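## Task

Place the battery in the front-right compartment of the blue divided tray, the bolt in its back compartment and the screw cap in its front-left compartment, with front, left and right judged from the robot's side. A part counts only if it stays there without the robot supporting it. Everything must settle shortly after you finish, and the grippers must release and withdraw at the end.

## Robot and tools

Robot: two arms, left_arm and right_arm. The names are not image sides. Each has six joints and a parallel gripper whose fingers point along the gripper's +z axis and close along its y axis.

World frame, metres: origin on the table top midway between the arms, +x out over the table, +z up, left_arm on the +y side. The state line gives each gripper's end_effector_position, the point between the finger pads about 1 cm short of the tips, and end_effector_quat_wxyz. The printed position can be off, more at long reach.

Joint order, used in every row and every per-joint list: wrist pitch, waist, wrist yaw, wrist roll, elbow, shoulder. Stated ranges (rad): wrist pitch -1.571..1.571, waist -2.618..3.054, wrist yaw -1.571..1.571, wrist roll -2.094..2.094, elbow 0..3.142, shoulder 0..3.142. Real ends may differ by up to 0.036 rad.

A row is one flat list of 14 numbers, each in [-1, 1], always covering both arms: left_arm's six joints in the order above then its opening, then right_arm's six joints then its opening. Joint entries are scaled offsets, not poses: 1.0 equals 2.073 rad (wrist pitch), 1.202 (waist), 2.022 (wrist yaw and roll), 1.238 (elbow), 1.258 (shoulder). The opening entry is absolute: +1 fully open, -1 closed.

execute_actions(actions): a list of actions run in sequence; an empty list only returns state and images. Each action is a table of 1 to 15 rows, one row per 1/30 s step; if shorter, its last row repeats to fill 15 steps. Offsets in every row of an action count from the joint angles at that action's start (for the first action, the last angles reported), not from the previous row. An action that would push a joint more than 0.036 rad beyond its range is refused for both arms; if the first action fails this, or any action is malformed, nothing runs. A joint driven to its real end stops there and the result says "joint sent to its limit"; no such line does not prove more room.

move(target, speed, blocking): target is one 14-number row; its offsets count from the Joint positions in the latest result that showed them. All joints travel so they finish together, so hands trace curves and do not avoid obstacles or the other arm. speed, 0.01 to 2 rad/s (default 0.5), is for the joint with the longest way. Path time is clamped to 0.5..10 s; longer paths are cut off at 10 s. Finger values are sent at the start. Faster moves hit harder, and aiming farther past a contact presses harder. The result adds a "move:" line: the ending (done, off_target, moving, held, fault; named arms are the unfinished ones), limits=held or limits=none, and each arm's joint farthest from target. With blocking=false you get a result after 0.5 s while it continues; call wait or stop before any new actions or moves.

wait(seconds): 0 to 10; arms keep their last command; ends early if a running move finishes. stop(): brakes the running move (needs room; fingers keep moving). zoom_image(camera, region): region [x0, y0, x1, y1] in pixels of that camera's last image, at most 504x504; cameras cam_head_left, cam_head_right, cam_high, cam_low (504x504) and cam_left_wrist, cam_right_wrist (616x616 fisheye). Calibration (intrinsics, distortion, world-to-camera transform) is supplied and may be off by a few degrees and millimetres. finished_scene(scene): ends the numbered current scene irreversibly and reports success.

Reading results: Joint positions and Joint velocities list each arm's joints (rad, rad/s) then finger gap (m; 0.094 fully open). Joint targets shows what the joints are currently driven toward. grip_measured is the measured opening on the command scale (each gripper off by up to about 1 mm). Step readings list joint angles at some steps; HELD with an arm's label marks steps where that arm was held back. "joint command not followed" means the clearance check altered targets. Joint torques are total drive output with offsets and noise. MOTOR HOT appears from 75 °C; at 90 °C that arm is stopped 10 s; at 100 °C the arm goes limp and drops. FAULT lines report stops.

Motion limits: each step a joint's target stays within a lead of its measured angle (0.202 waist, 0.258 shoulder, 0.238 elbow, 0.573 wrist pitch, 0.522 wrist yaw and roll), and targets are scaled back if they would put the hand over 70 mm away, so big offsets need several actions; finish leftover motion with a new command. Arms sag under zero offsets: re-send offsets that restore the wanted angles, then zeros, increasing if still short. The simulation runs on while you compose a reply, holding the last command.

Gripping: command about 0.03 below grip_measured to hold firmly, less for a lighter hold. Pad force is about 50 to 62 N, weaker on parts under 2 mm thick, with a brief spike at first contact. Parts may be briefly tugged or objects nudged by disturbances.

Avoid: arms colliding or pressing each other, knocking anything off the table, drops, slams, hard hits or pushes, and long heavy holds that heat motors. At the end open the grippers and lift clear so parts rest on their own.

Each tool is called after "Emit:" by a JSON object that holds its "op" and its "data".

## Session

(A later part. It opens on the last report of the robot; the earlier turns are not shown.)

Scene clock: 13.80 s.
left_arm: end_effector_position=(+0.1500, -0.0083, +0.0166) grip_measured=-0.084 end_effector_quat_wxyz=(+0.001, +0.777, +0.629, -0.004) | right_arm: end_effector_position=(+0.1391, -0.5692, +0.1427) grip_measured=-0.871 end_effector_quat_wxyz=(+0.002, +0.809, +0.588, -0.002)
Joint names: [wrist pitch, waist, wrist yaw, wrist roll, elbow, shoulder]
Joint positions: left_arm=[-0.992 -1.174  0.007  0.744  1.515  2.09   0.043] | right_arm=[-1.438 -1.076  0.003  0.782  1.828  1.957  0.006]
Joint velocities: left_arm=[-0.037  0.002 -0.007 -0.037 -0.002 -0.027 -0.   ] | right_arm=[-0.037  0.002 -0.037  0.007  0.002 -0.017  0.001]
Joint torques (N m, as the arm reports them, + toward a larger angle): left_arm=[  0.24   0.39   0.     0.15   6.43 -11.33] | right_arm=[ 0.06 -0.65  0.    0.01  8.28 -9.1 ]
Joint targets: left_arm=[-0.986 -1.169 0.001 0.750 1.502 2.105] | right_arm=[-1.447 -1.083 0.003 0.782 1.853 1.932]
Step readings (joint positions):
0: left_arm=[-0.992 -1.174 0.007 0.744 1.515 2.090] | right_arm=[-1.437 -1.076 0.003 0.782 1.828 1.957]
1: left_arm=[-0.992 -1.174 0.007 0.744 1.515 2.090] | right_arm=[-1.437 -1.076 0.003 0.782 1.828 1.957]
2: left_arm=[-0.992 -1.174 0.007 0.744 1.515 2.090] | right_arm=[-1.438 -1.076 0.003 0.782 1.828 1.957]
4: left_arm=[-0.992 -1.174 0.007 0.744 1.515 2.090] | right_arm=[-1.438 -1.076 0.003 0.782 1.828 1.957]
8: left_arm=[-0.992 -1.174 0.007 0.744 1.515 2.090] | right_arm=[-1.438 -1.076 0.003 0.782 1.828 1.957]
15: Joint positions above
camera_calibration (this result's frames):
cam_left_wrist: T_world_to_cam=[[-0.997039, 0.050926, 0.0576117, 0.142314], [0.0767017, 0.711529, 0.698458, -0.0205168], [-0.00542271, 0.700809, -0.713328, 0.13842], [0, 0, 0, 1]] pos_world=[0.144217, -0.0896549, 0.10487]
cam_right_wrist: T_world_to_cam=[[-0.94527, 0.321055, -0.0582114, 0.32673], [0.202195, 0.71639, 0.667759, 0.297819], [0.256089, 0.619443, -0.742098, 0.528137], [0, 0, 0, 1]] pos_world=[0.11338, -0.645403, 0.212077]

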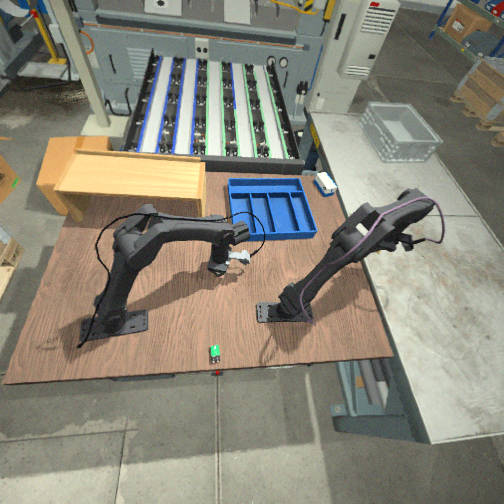

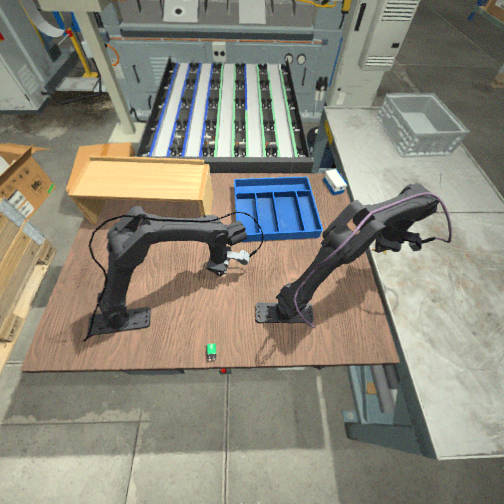

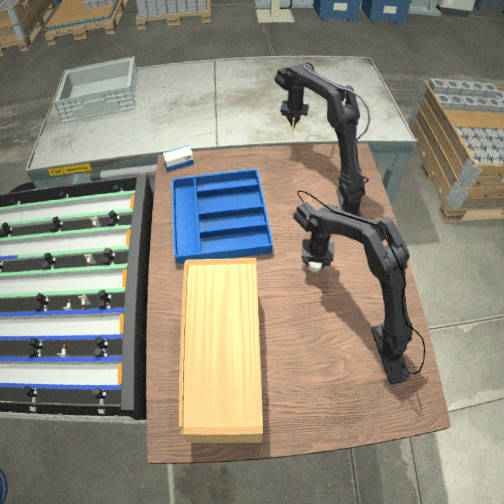

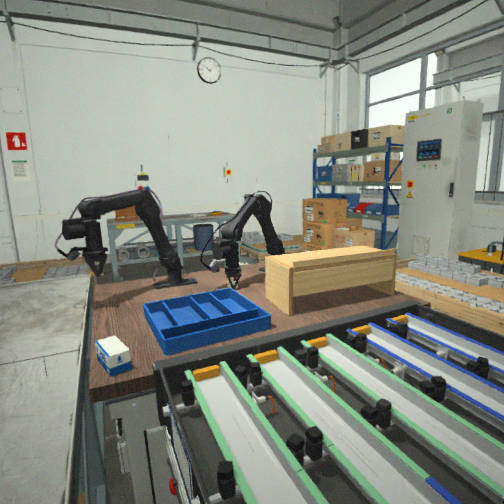

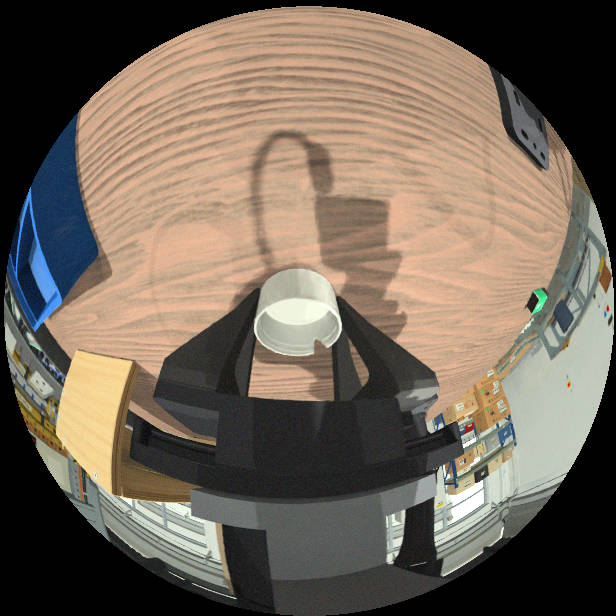

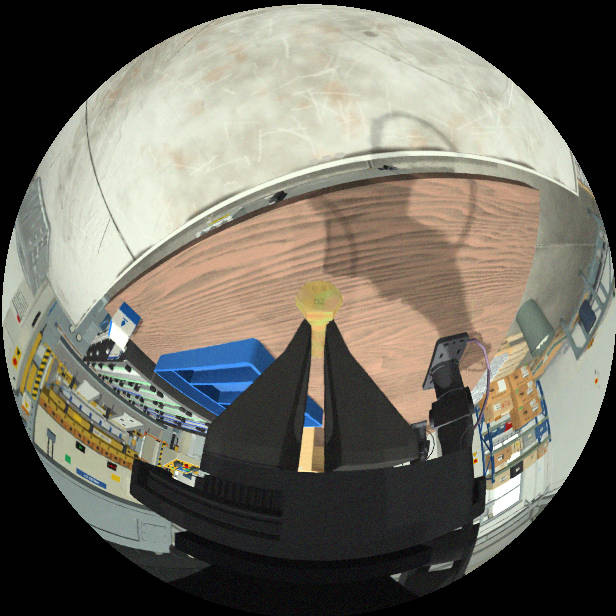

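Emit:
{"op": "move", "data": {"target": [-0.223,0.066,-0.003,0,0.523,0.087,-0.115,0.172,0.82,0,0.332,0.388,0.354,-0.90], "speed": 0.7}}

Scene clock: 17.67 s.
left_arm: end_effector_position=(+0.2035, -0.0356, +0.1414) grip_measured=-0.092 end_effector_quat_wxyz=(+0.051, +0.753, +0.656, -0.009) | right_arm: end_effector_position=(+0.5178, -0.2975, +0.0842) grip_measured=-0.871 end_effector_quat_wxyz=(+0.128, +0.694, +0.701, +0.105)
Joint names: [wrist pitch, waist, wrist yaw, wrist roll, elbow, shoulder]
Joint positions: left_arm=[-1.438 -1.101  0.007  0.744  2.144  2.174  0.043] | right_arm=[-1.096 -0.084 -0.006  1.45   2.273  2.414  0.006]
Joint velocities: left_arm=[ 0.037 -0.012 -0.007 -0.051  0.007  0.002  0.   ] | right_arm=[-0.051 -0.002 -0.022  0.066 -0.007  0.002  0.   ]
Joint torques (N m, as the arm reports them, + toward a larger angle): left_arm=[  0.23   0.51  -0.01   0.05   9.52 -11.7 ] | right_arm=[  0.93  -0.67   0.07   0.04   9.77 -11.77]
Joint targets: left_arm=[-1.454 -1.095 0.001 0.744 2.162 2.199] | right_arm=[-1.081 -0.090 0.003 1.453 2.308 2.402]
move: off_target (left_arm, right_arm); limits=none; left_arm: farthest joint: the shoulder, 0.025 radians from its target (0.110 radians at the start); right_arm: farthest joint: the elbow, 0.035 radians from its target (0.480 radians at the start)
camera_calibration (this result's frames):
cam_left_wrist: T_world_to_cam=[[-0.999809, -0.0193291, 0.00298655, 0.195646], [-0.0129702, 0.769539, 0.638468, -0.063577], [-0.0146393, 0.638307, -0.769642, 0.254532], [0, 0, 0, 1]] pos_world=[0.198511, -0.109763, 0.235906]
cam_right_wrist: T_world_to_cam=[[-0.924945, -0.00330144, -0.380086, 0.514165], [-0.249307, 0.760091, 0.600089, 0.318152], [0.286919, 0.649808, -0.703866, 0.209332], [0, 0, 0, 1]] pos_world=[0.494831, -0.376153, 0.151849]

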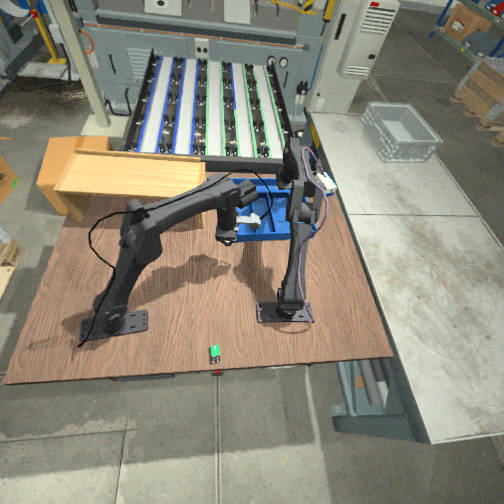

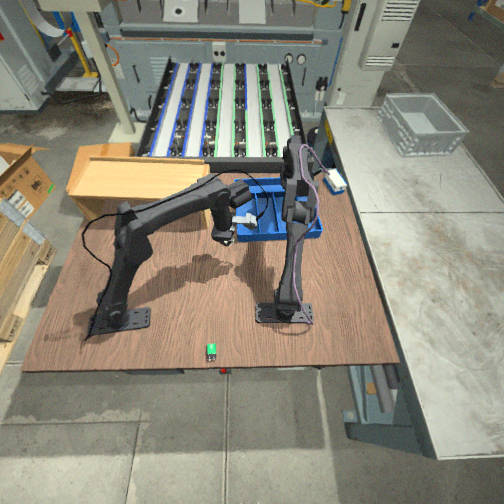

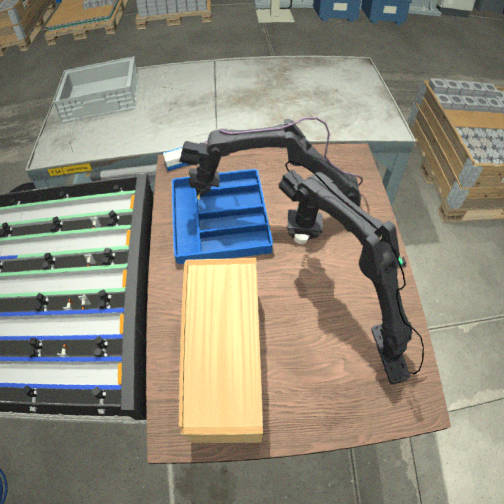

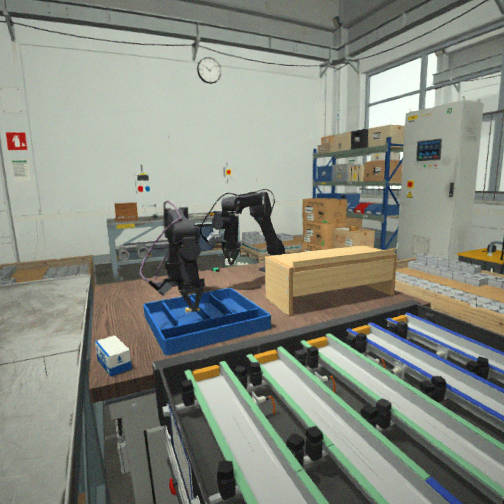

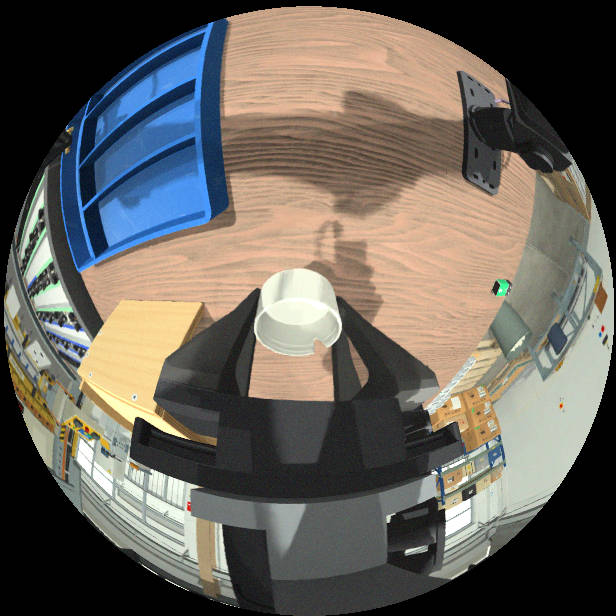

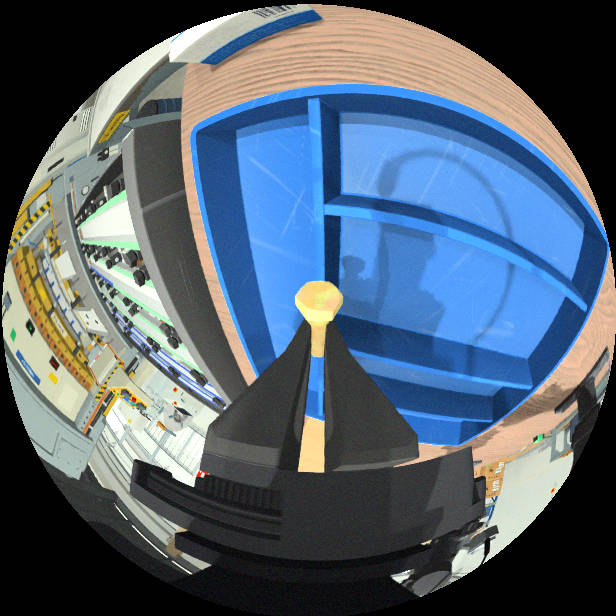

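Emit:
{"op": "zoom_image", "data": {"camera": "cam_left_wrist", "region": [40, 0, 300, 300]}}

Emit:
{"op": "zoom_image", "data": {"camera": "cam_low", "region": [120, 260, 300, 370]}}

Region (40, 0, 300, 300) of cam_left_wrist's 616x616 image, scaled by 1.680, with more detail than that image has; it fills the left 437 columns of this view, and the rest is white.

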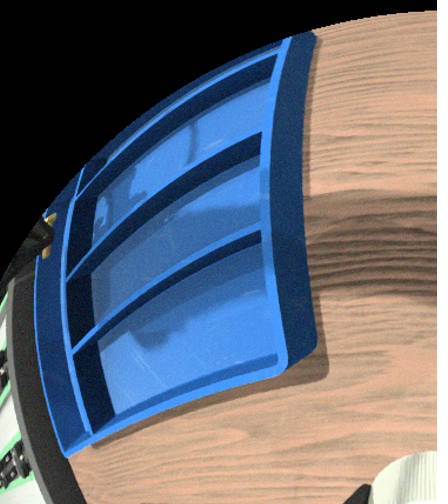

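Region (120, 260, 300, 370) of cam_low's 504x504 image, scaled by 2.800, with more detail than that image has.

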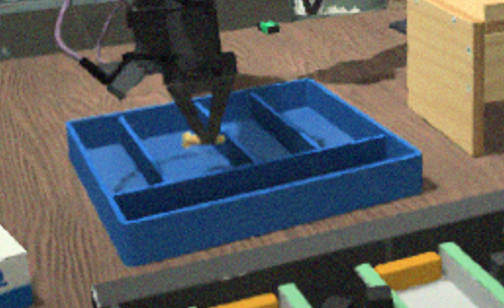

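Emit:
{"op": "move", "data": {"target": [-0.006,0.004,-0.003,0,0.015,0.01,-0.115,0.116,-0.004,0.003,0,0.075,0.094,-0.90], "speed": 0.3}}

Scene clock: 20.63 s.
left_arm: end_effector_position=(+0.2035, -0.0356, +0.1414) grip_measured=-0.092 end_effector_quat_wxyz=(+0.051, +0.753, +0.656, -0.009) | right_arm: end_effector_position=(+0.5742, -0.3038, +0.0535) grip_measured=-0.871 end_effector_quat_wxyz=(+0.186, +0.683, +0.690, +0.151)
Joint names: [wrist pitch, waist, wrist yaw, wrist roll, elbow, shoulder]
Joint positions: left_arm=[-1.438 -1.101  0.007  0.744  2.144  2.174  0.043] | right_arm=[-0.873 -0.084 -0.006  1.451  2.333  2.546  0.006]
Joint velocities: left_arm=[ 0.007  0.007  0.051 -0.066 -0.002 -0.027 -0.001] | right_arm=[-0.037 -0.027 -0.007 -0.007 -0.012 -0.017 -0.   ]
Joint torques (N m, as the arm reports them, + toward a larger angle): left_arm=[  0.29   0.53  -0.03   0.03   9.44 -12.96] | right_arm=[  1.19  -0.45   0.04   0.     9.83 -12.66]
Joint targets: left_arm=[-1.450 -1.096 0.001 0.744 2.163 2.187] | right_arm=[-0.855 -0.089 0.000 1.451 2.366 2.533]
move: off_target (right_arm); limits=none; left_arm: farthest joint: the elbow, 0.018 radians from its target (0.018 radians at the start); right_arm: farthest joint: the elbow, 0.033 radians from its target (0.093 radians at the start)
camera_calibration (this result's frames):
cam_left_wrist: T_world_to_cam=[[-0.999809, -0.0193291, 0.00298655, 0.195646], [-0.0129702, 0.769539, 0.638468, -0.063577], [-0.0146393, 0.638307, -0.769642, 0.254532], [0, 0, 0, 1]] pos_world=[0.198511, -0.109763, 0.235906]
cam_right_wrist: T_world_to_cam=[[-0.858083, -0.0100459, -0.513413, 0.521306], [-0.334374, 0.769732, 0.543789, 0.410246], [0.389727, 0.638288, -0.663853, 0.110967], [0, 0, 0, 1]] pos_world=[0.541253, -0.381371, 0.118224]

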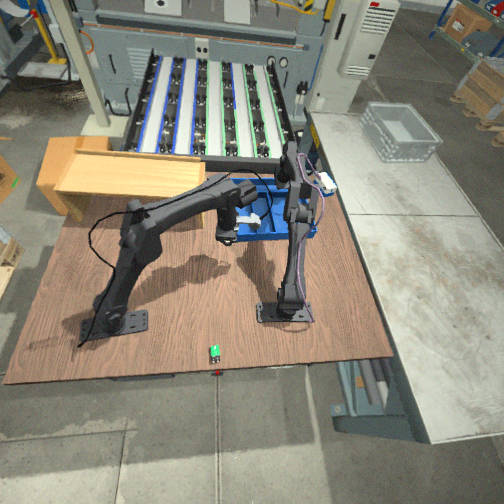

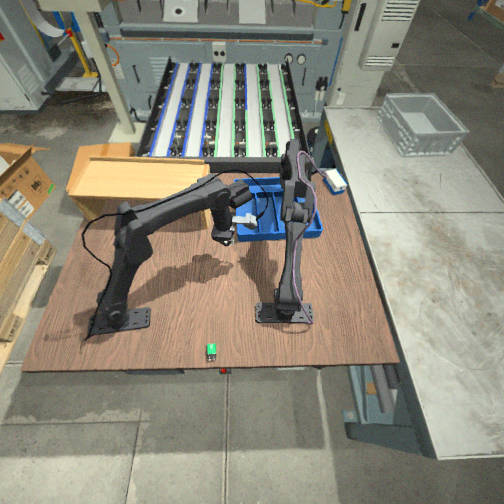

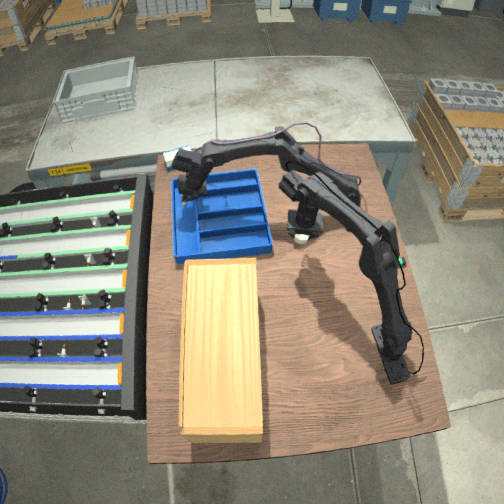

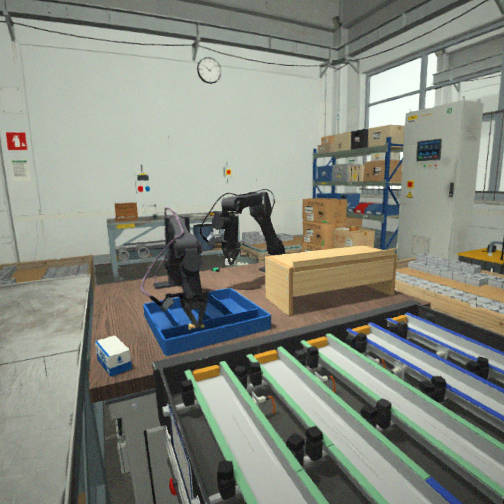

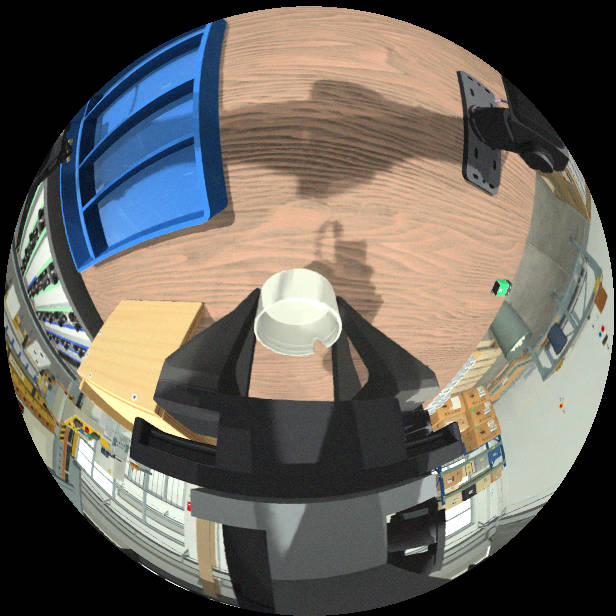

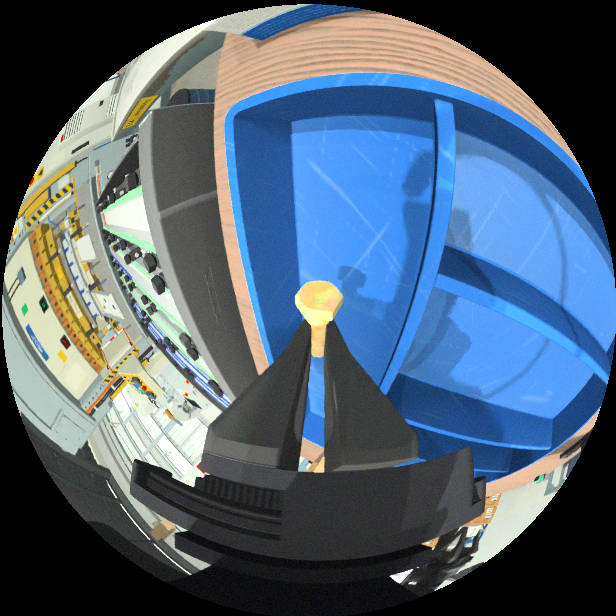

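Emit:
{"op": "move", "data": {"target": [-0.006,0.004,-0.003,0,0.015,0.01,-0.115,0.052,-0.004,0.003,0,-0.088,-0.012,-0.90], "speed": 0.12}}

Scene clock: 22.27 s.
left_arm: end_effector_position=(+0.2035, -0.0356, +0.1414) grip_measured=-0.092 end_effector_quat_wxyz=(+0.051, +0.753, +0.656, -0.009) | right_arm: end_effector_position=(+0.5705, -0.3034, +0.0257) grip_measured=-0.871 end_effector_quat_wxyz=(+0.181, +0.684, +0.691, +0.147)
Joint names: [wrist pitch, waist, wrist yaw, wrist roll, elbow, shoulder]
Joint positions: left_arm=[-1.438 -1.101  0.007  0.744  2.144  2.174  0.043] | right_arm=[-0.783 -0.084 -0.006  1.451  2.228  2.546  0.006]
Joint velocities: left_arm=[-0.007 -0.007 -0.022 -0.037  0.007 -0.007  0.   ] | right_arm=[-0.007  0.007 -0.139 -0.022 -0.012  0.002  0.001]
Joint torques (N m, as the arm reports them, + toward a larger angle): left_arm=[  0.26   0.38  -0.04   0.03   9.76 -12.74] | right_arm=[  1.17  -0.45   0.04   0.01   6.42 -12.73]
Joint targets: left_arm=[-1.450 -1.096 0.001 0.744 2.163 2.187] | right_arm=[-0.765 -0.089 0.000 1.451 2.224 2.531]
move: done; limits=none; left_arm: farthest joint: the elbow, 0.018 radians from its target (0.018 radians at the start); right_arm: farthest joint: the wrist pitch, 0.018 radians from its target (0.108 radians at the start)
camera_calibration (this result's frames):
cam_left_wrist: T_world_to_cam=[[-0.999809, -0.0193291, 0.00298655, 0.195646], [-0.0129702, 0.769539, 0.638468, -0.063577], [-0.0146393, 0.638307, -0.769642, 0.254532], [0, 0, 0, 1]] pos_world=[0.198511, -0.109763, 0.235906]
cam_right_wrist: T_world_to_cam=[[-0.86501, -0.00926827, -0.501669, 0.507762], [-0.326914, 0.768894, 0.54948, 0.419168], [0.380638, 0.639309, -0.668131, 0.0992763], [0, 0, 0, 1]] pos_world=[0.538463, -0.381058, 0.0907341]

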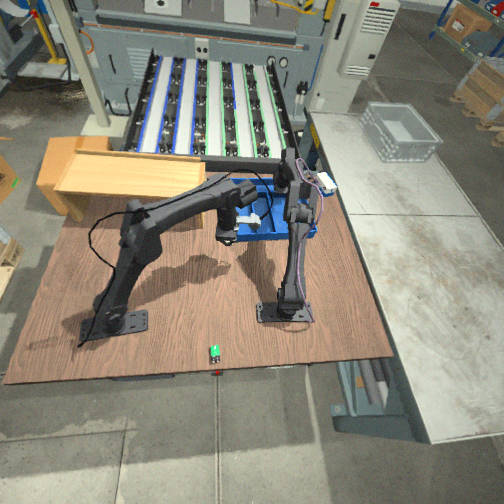

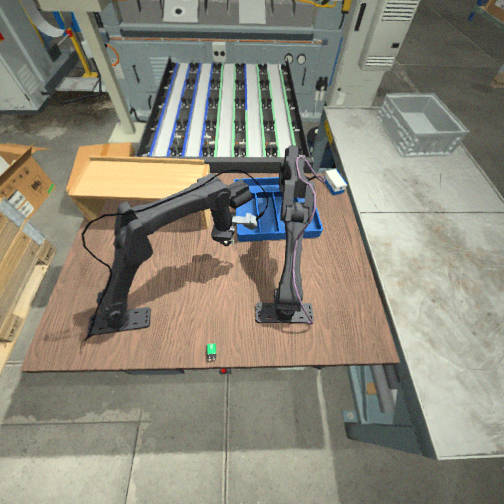

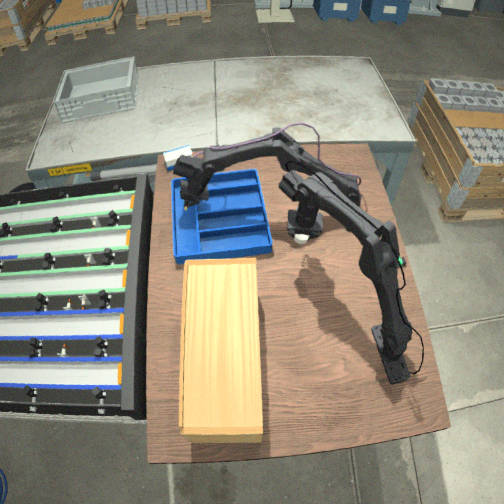

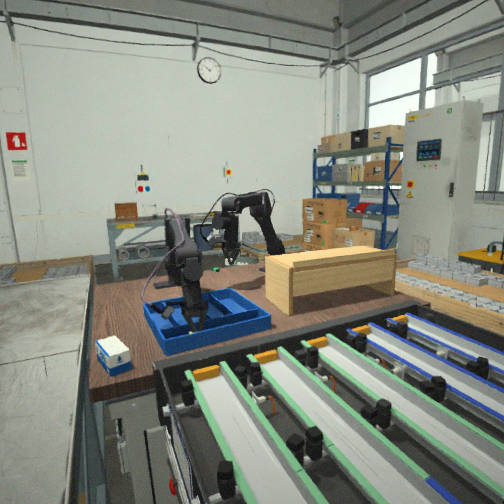

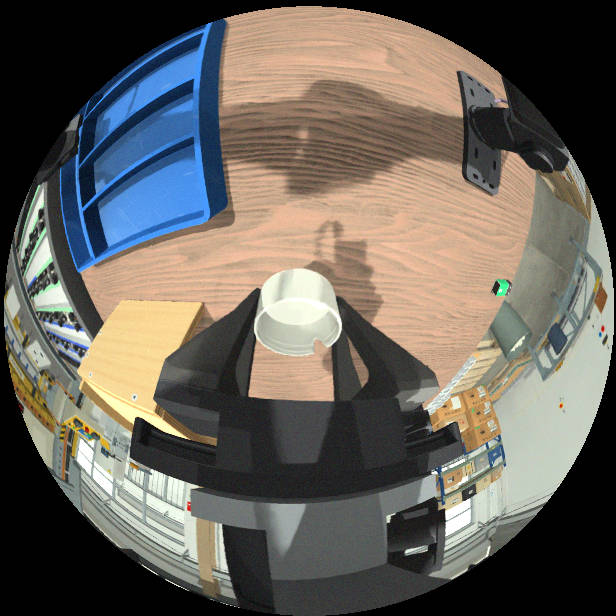

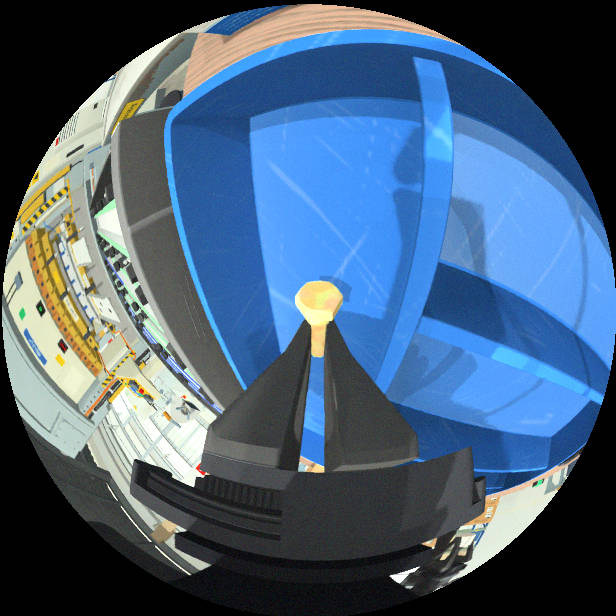

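Emit:
{"op": "execute_actions", "data": {"actions": [[[-0.006,0.004,-0.003,0,0.015,0.01,-0.115,0.004,-0.004,0.003,0,0,-0.012,-0.82],[-0.006,0.004,-0.003,0,0.015,0.01,-0.115,0.004,-0.004,0.003,0,0,-0.012,-0.76],[-0.006,0.004,-0.003,0,0.015,0.01,-0.115,0.004,-0.004,0.003,0,0,-0.012,-0.68],[-0.006,0.004,-0.003,0,0.015,0.01,-0.115,0.004,-0.004,0.003,0,0,-0.012,-0.6]]]}}

Scene clock: 22.90 s.
left_arm: end_effector_position=(+0.2035, -0.0356, +0.1414) grip_measured=-0.092 end_effector_quat_wxyz=(+0.051, +0.753, +0.656, -0.009) | right_arm: end_effector_position=(+0.5715, -0.3035, +0.0262) grip_measured=-0.603 end_effector_quat_wxyz=(+0.183, +0.684, +0.691, +0.148)
Joint names: [wrist pitch, waist, wrist yaw, wrist roll, elbow, shoulder]
Joint positions: left_arm=[-1.438 -1.101  0.007  0.744  2.144  2.174  0.043] | right_arm=[-0.778 -0.084 -0.006  1.451  2.228  2.546  0.019]
Joint velocities: left_arm=[-0.022  0.012 -0.037 -0.066 -0.002  0.022  0.   ] | right_arm=[-0.007  0.007  0.037  0.051  0.007 -0.012  0.001]
Joint torques (N m, as the arm reports them, + toward a larger angle): left_arm=[  0.23   0.39   0.04   0.03   9.62 -12.94] | right_arm=[  1.05  -0.51   0.05   0.     6.86 -12.99]
Joint targets: left_arm=[-1.450 -1.096 0.001 0.744 2.163 2.187] | right_arm=[-0.775 -0.089 0.000 1.451 2.228 2.531]
Step readings (joint positions):
0: left_arm=[-1.438 -1.101 0.007 0.744 2.144 2.174] | right_arm=[-0.783 -0.084 -0.006 1.451 2.228 2.546]
1: left_arm=[-1.438 -1.101 0.007 0.744 2.144 2.174] | right_arm=[-0.783 -0.084 -0.006 1.451 2.228 2.546]
2: left_arm=[-1.438 -1.101 0.007 0.744 2.144 2.174] | right_arm=[-0.783 -0.084 -0.006 1.451 2.228 2.546]
4: left_arm=[-1.438 -1.101 0.007 0.744 2.144 2.174] | right_arm=[-0.783 -0.084 -0.006 1.451 2.228 2.546]
8: left_arm=[-1.438 -1.101 0.007 0.744 2.144 2.174] | right_arm=[-0.778 -0.084 -0.006 1.451 2.228 2.546]
15: Joint positions above
camera_calibration (this result's frames):
cam_left_wrist: T_world_to_cam=[[-0.999809, -0.0193291, 0.00298655, 0.195646], [-0.0129702, 0.769539, 0.638468, -0.063577], [-0.0146393, 0.638307, -0.769642, 0.254532], [0, 0, 0, 1]] pos_world=[0.198511, -0.109763, 0.235906]
cam_right_wrist: T_world_to_cam=[[-0.862719, -0.00952549, -0.505595, 0.507608], [-0.329409, 0.769175, 0.547595, 0.42086], [0.383674, 0.638968, -0.666719, 0.097435], [0, 0, 0, 1]] pos_world=[0.539175, -0.381138, 0.0911445]

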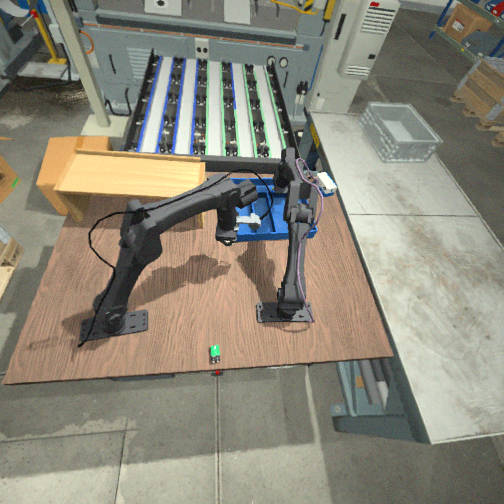

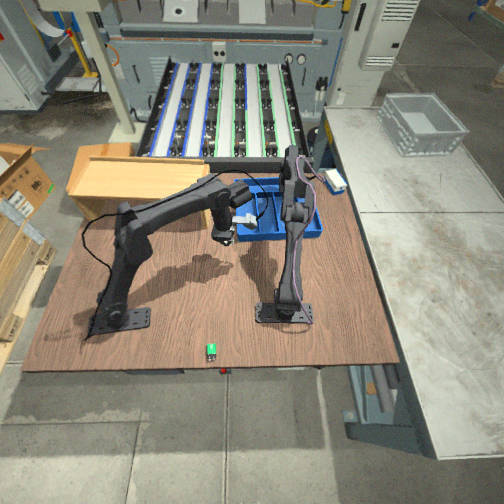

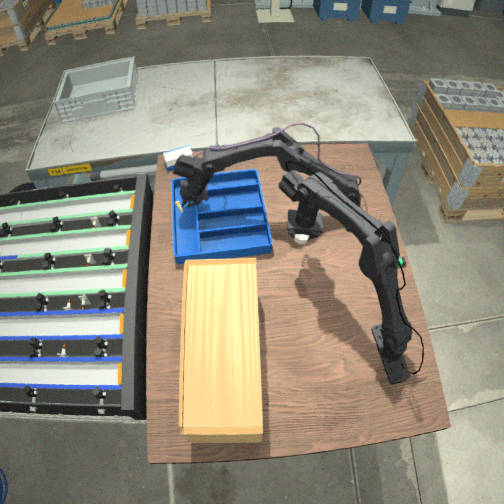

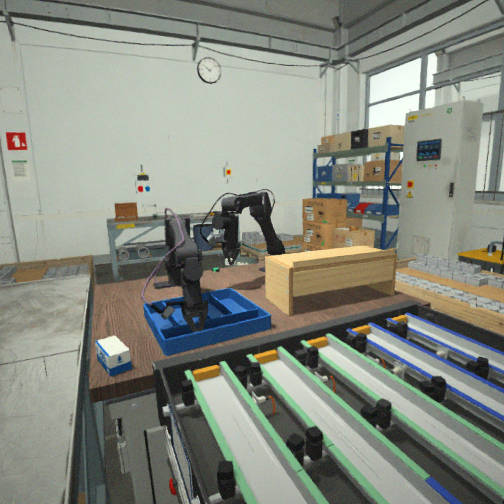

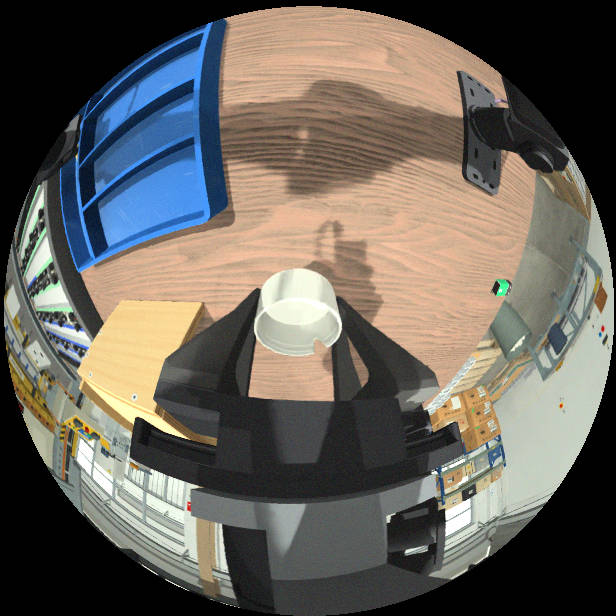

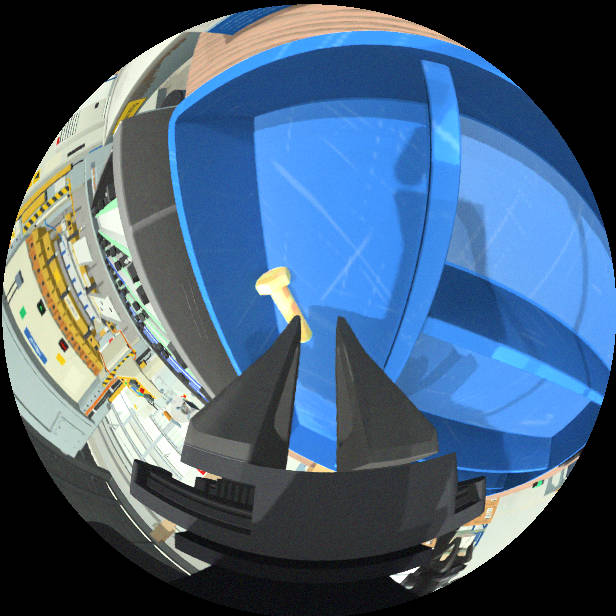

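Emit:
{"op": "move", "data": {"target": [-0.006,0.004,-0.003,0,0.015,0.01,-0.115,-0.125,-0.004,0.003,0,0.225,-0.02,-0.6], "speed": 0.5}}

Scene clock: 25.27 s.
left_arm: end_effector_position=(+0.2035, -0.0356, +0.1414) grip_measured=-0.092 end_effector_quat_wxyz=(+0.051, +0.753, +0.656, -0.009) | right_arm: end_effector_position=(+0.5688, -0.3032, +0.0873) grip_measured=-0.603 end_effector_quat_wxyz=(+0.182, +0.684, +0.691, +0.148)
Joint names: [wrist pitch, waist, wrist yaw, wrist roll, elbow, shoulder]
Joint positions: left_arm=[-1.438 -1.101  0.007  0.744  2.144  2.174  0.043] | right_arm=[-1.028 -0.084 -0.006  1.451  2.48   2.55   0.019]
Joint velocities: left_arm=[ 0.007 -0.017  0.037 -0.022 -0.002 -0.002  0.   ] | right_arm=[ 0.051 -0.007 -0.022  0.066 -0.007 -0.007  0.001]
Joint torques (N m, as the arm reports them, + toward a larger angle): left_arm=[  0.26   0.28  -0.05   0.03   9.76 -12.8 ] | right_arm=[  0.9   -0.4    0.05   0.01   9.19 -13.66]
Joint targets: left_arm=[-1.450 -1.096 0.001 0.744 2.163 2.187] | right_arm=[-1.038 -0.089 0.000 1.451 2.507 2.521]
move: off_target (right_arm); limits=none; left_arm: farthest joint: the elbow, 0.018 radians from its target (0.018 radians at the start); right_arm: farthest joint: the shoulder, 0.029 radians from its target (0.025 radians at the start)
camera_calibration (this result's frames):
cam_left_wrist: T_world_to_cam=[[-0.999809, -0.0193291, 0.00298655, 0.195646], [-0.0129702, 0.769539, 0.638468, -0.063577], [-0.0146393, 0.638307, -0.769642, 0.254532], [0, 0, 0, 1]] pos_world=[0.198511, -0.109763, 0.235906]
cam_right_wrist: T_world_to_cam=[[-0.863675, -0.00941807, -0.50396, 0.536622], [-0.328371, 0.769058, 0.548382, 0.385601], [0.38241, 0.63911, -0.667309, 0.139812], [0, 0, 0, 1]] pos_world=[0.536622, -0.380851, 0.152277]

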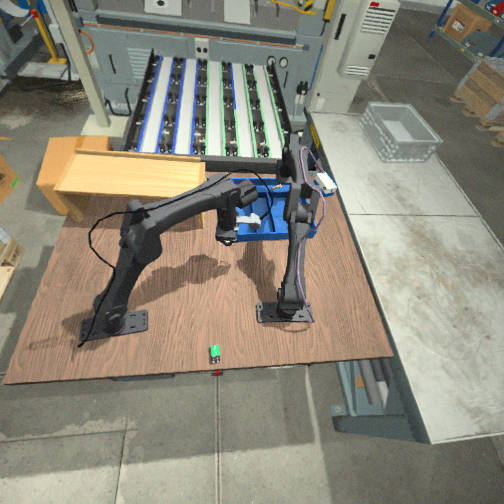

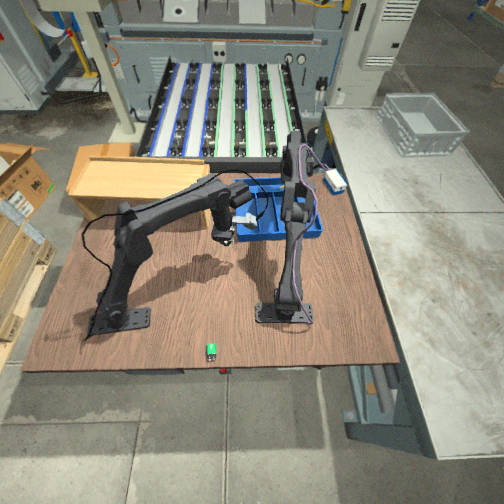

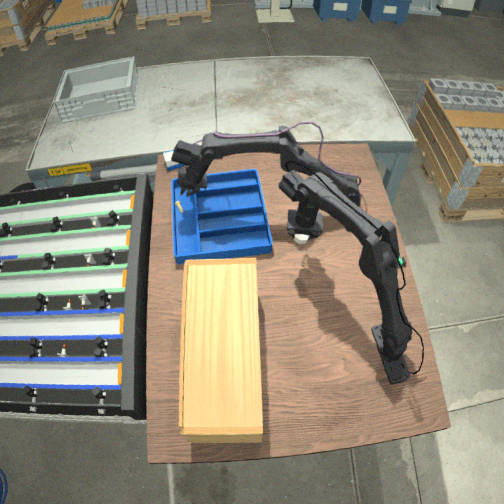

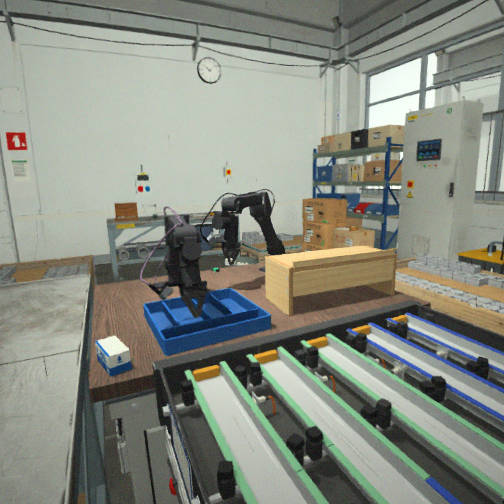

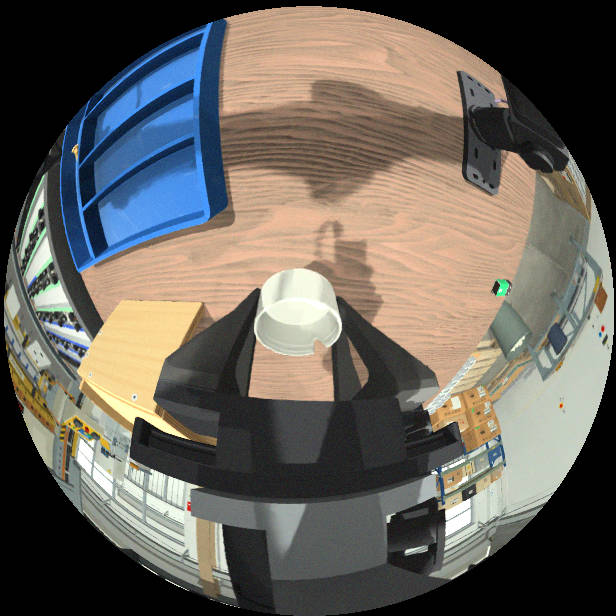

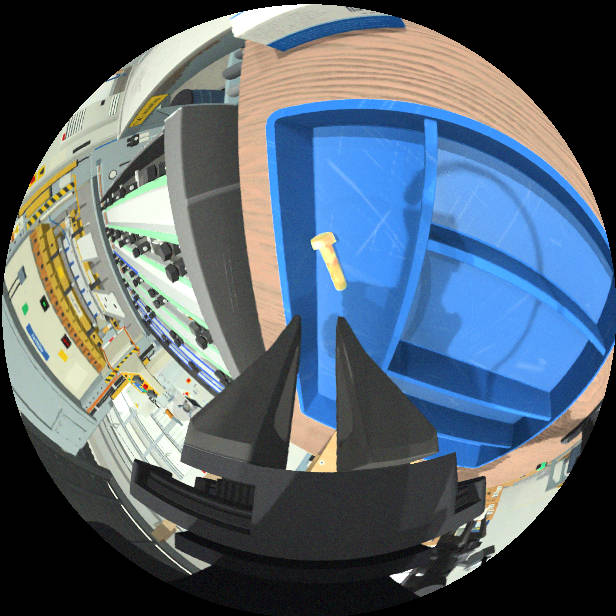

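Emit:
{"op": "move", "data": {"target": [0.256,0.097,-0.003,-0.013,0.094,0.207,-0.115,-0.23,-0.2,0.003,0,-0.995,-0.995,0.3], "speed": 0.9}}

Scene clock: 27.77 s.
left_arm: end_effector_position=(+0.3364, -0.1128, +0.0884) grip_measured=-0.092 end_effector_quat_wxyz=(+0.238, +0.690, +0.683, -0.018) | right_arm: end_effector_position=(+0.1659, -0.3055, +0.1711) grip_measured=+0.297 end_effector_quat_wxyz=(+0.005, +0.782, +0.624, +0.007)
Joint names: [wrist pitch, waist, wrist yaw, wrist roll, elbow, shoulder]
Joint positions: left_arm=[-0.909 -0.989  0.007  0.726  2.238  2.418  0.043] | right_arm=[-1.495 -0.316 -0.006  1.451  1.257  1.317  0.061]
Joint velocities: left_arm=[-0.066 -0.007 -0.037  0.066  0.037 -0.012  0.   ] | right_arm=[-0.037  0.012  0.037 -0.022  0.012 -0.017 -0.   ]
Joint torques (N m, as the arm reports them, + toward a larger angle): left_arm=[  1.07   0.43   0.    -0.06  11.03 -15.54] | right_arm=[ 0.09 -0.82  0.04  0.    5.19 -3.58]
Joint targets: left_arm=[-0.907 -0.985 0.001 0.717 2.261 2.435] | right_arm=[-1.505 -0.325 0.000 1.451 1.248 1.298]
move: off_target (left_arm); limits=none; left_arm: farthest joint: the elbow, 0.023 radians from its target (0.116 radians at the start); right_arm: farthest joint: the shoulder, 0.018 radians from its target (1.252 radians at the start)
camera_calibration (this result's frames):
cam_left_wrist: T_world_to_cam=[[-0.964912, -0.175234, -0.195544, 0.315417], [-0.235965, 0.905361, 0.353046, 0.146961], [0.115172, 0.3868, -0.914943, 0.205755], [0, 0, 0, 1]] pos_world=[0.31533, -0.157368, 0.198048]
cam_right_wrist: T_world_to_cam=[[-0.969287, 0.23429, -0.0747726, 0.249371], [0.123992, 0.728121, 0.67414, 0.0999855], [0.212388, 0.644164, -0.734809, 0.392561], [0, 0, 0, 1]] pos_world=[0.14594, -0.3841, 0.239699]

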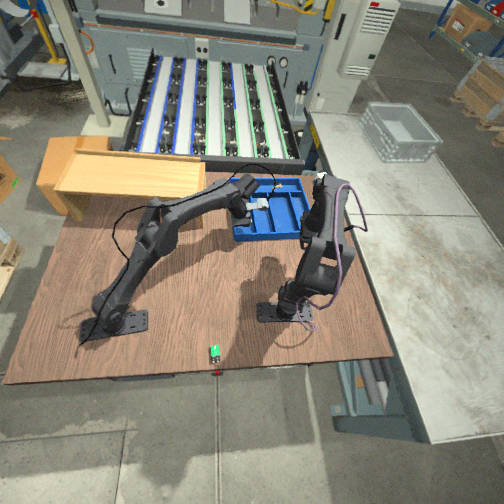

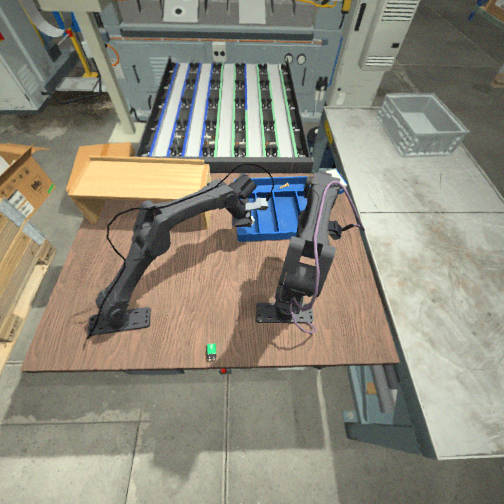

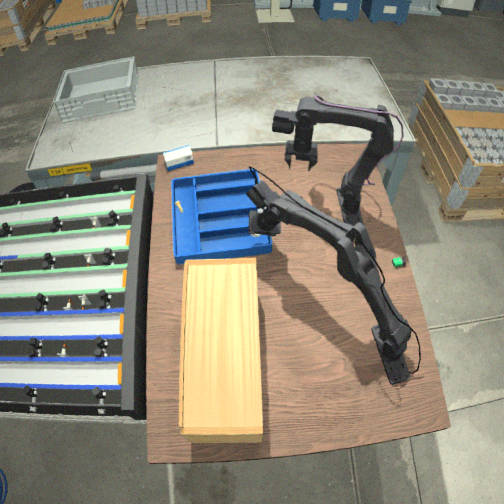

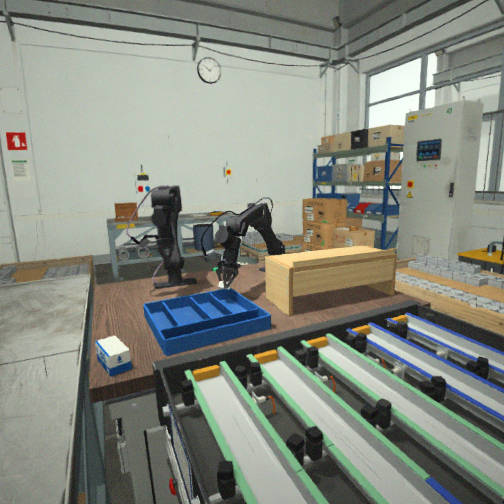

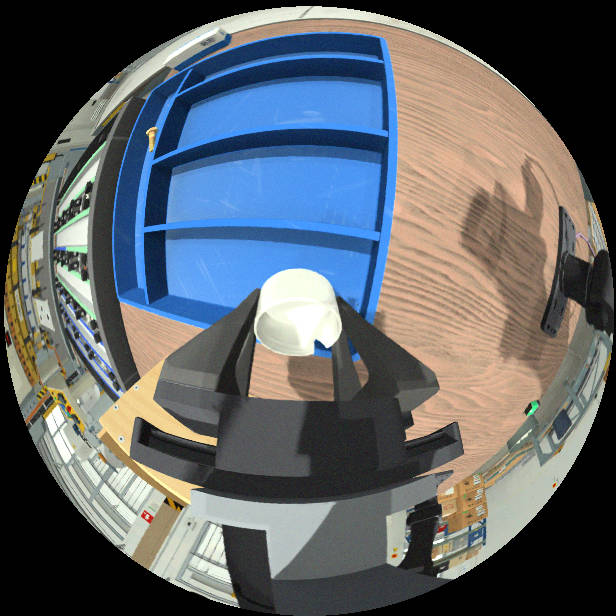

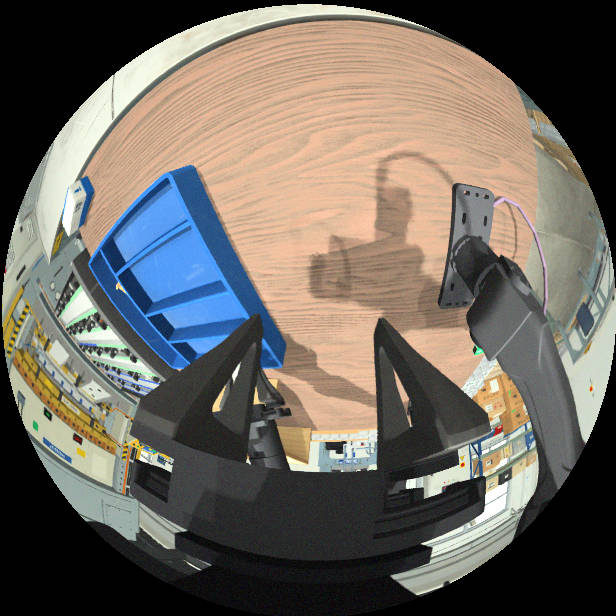

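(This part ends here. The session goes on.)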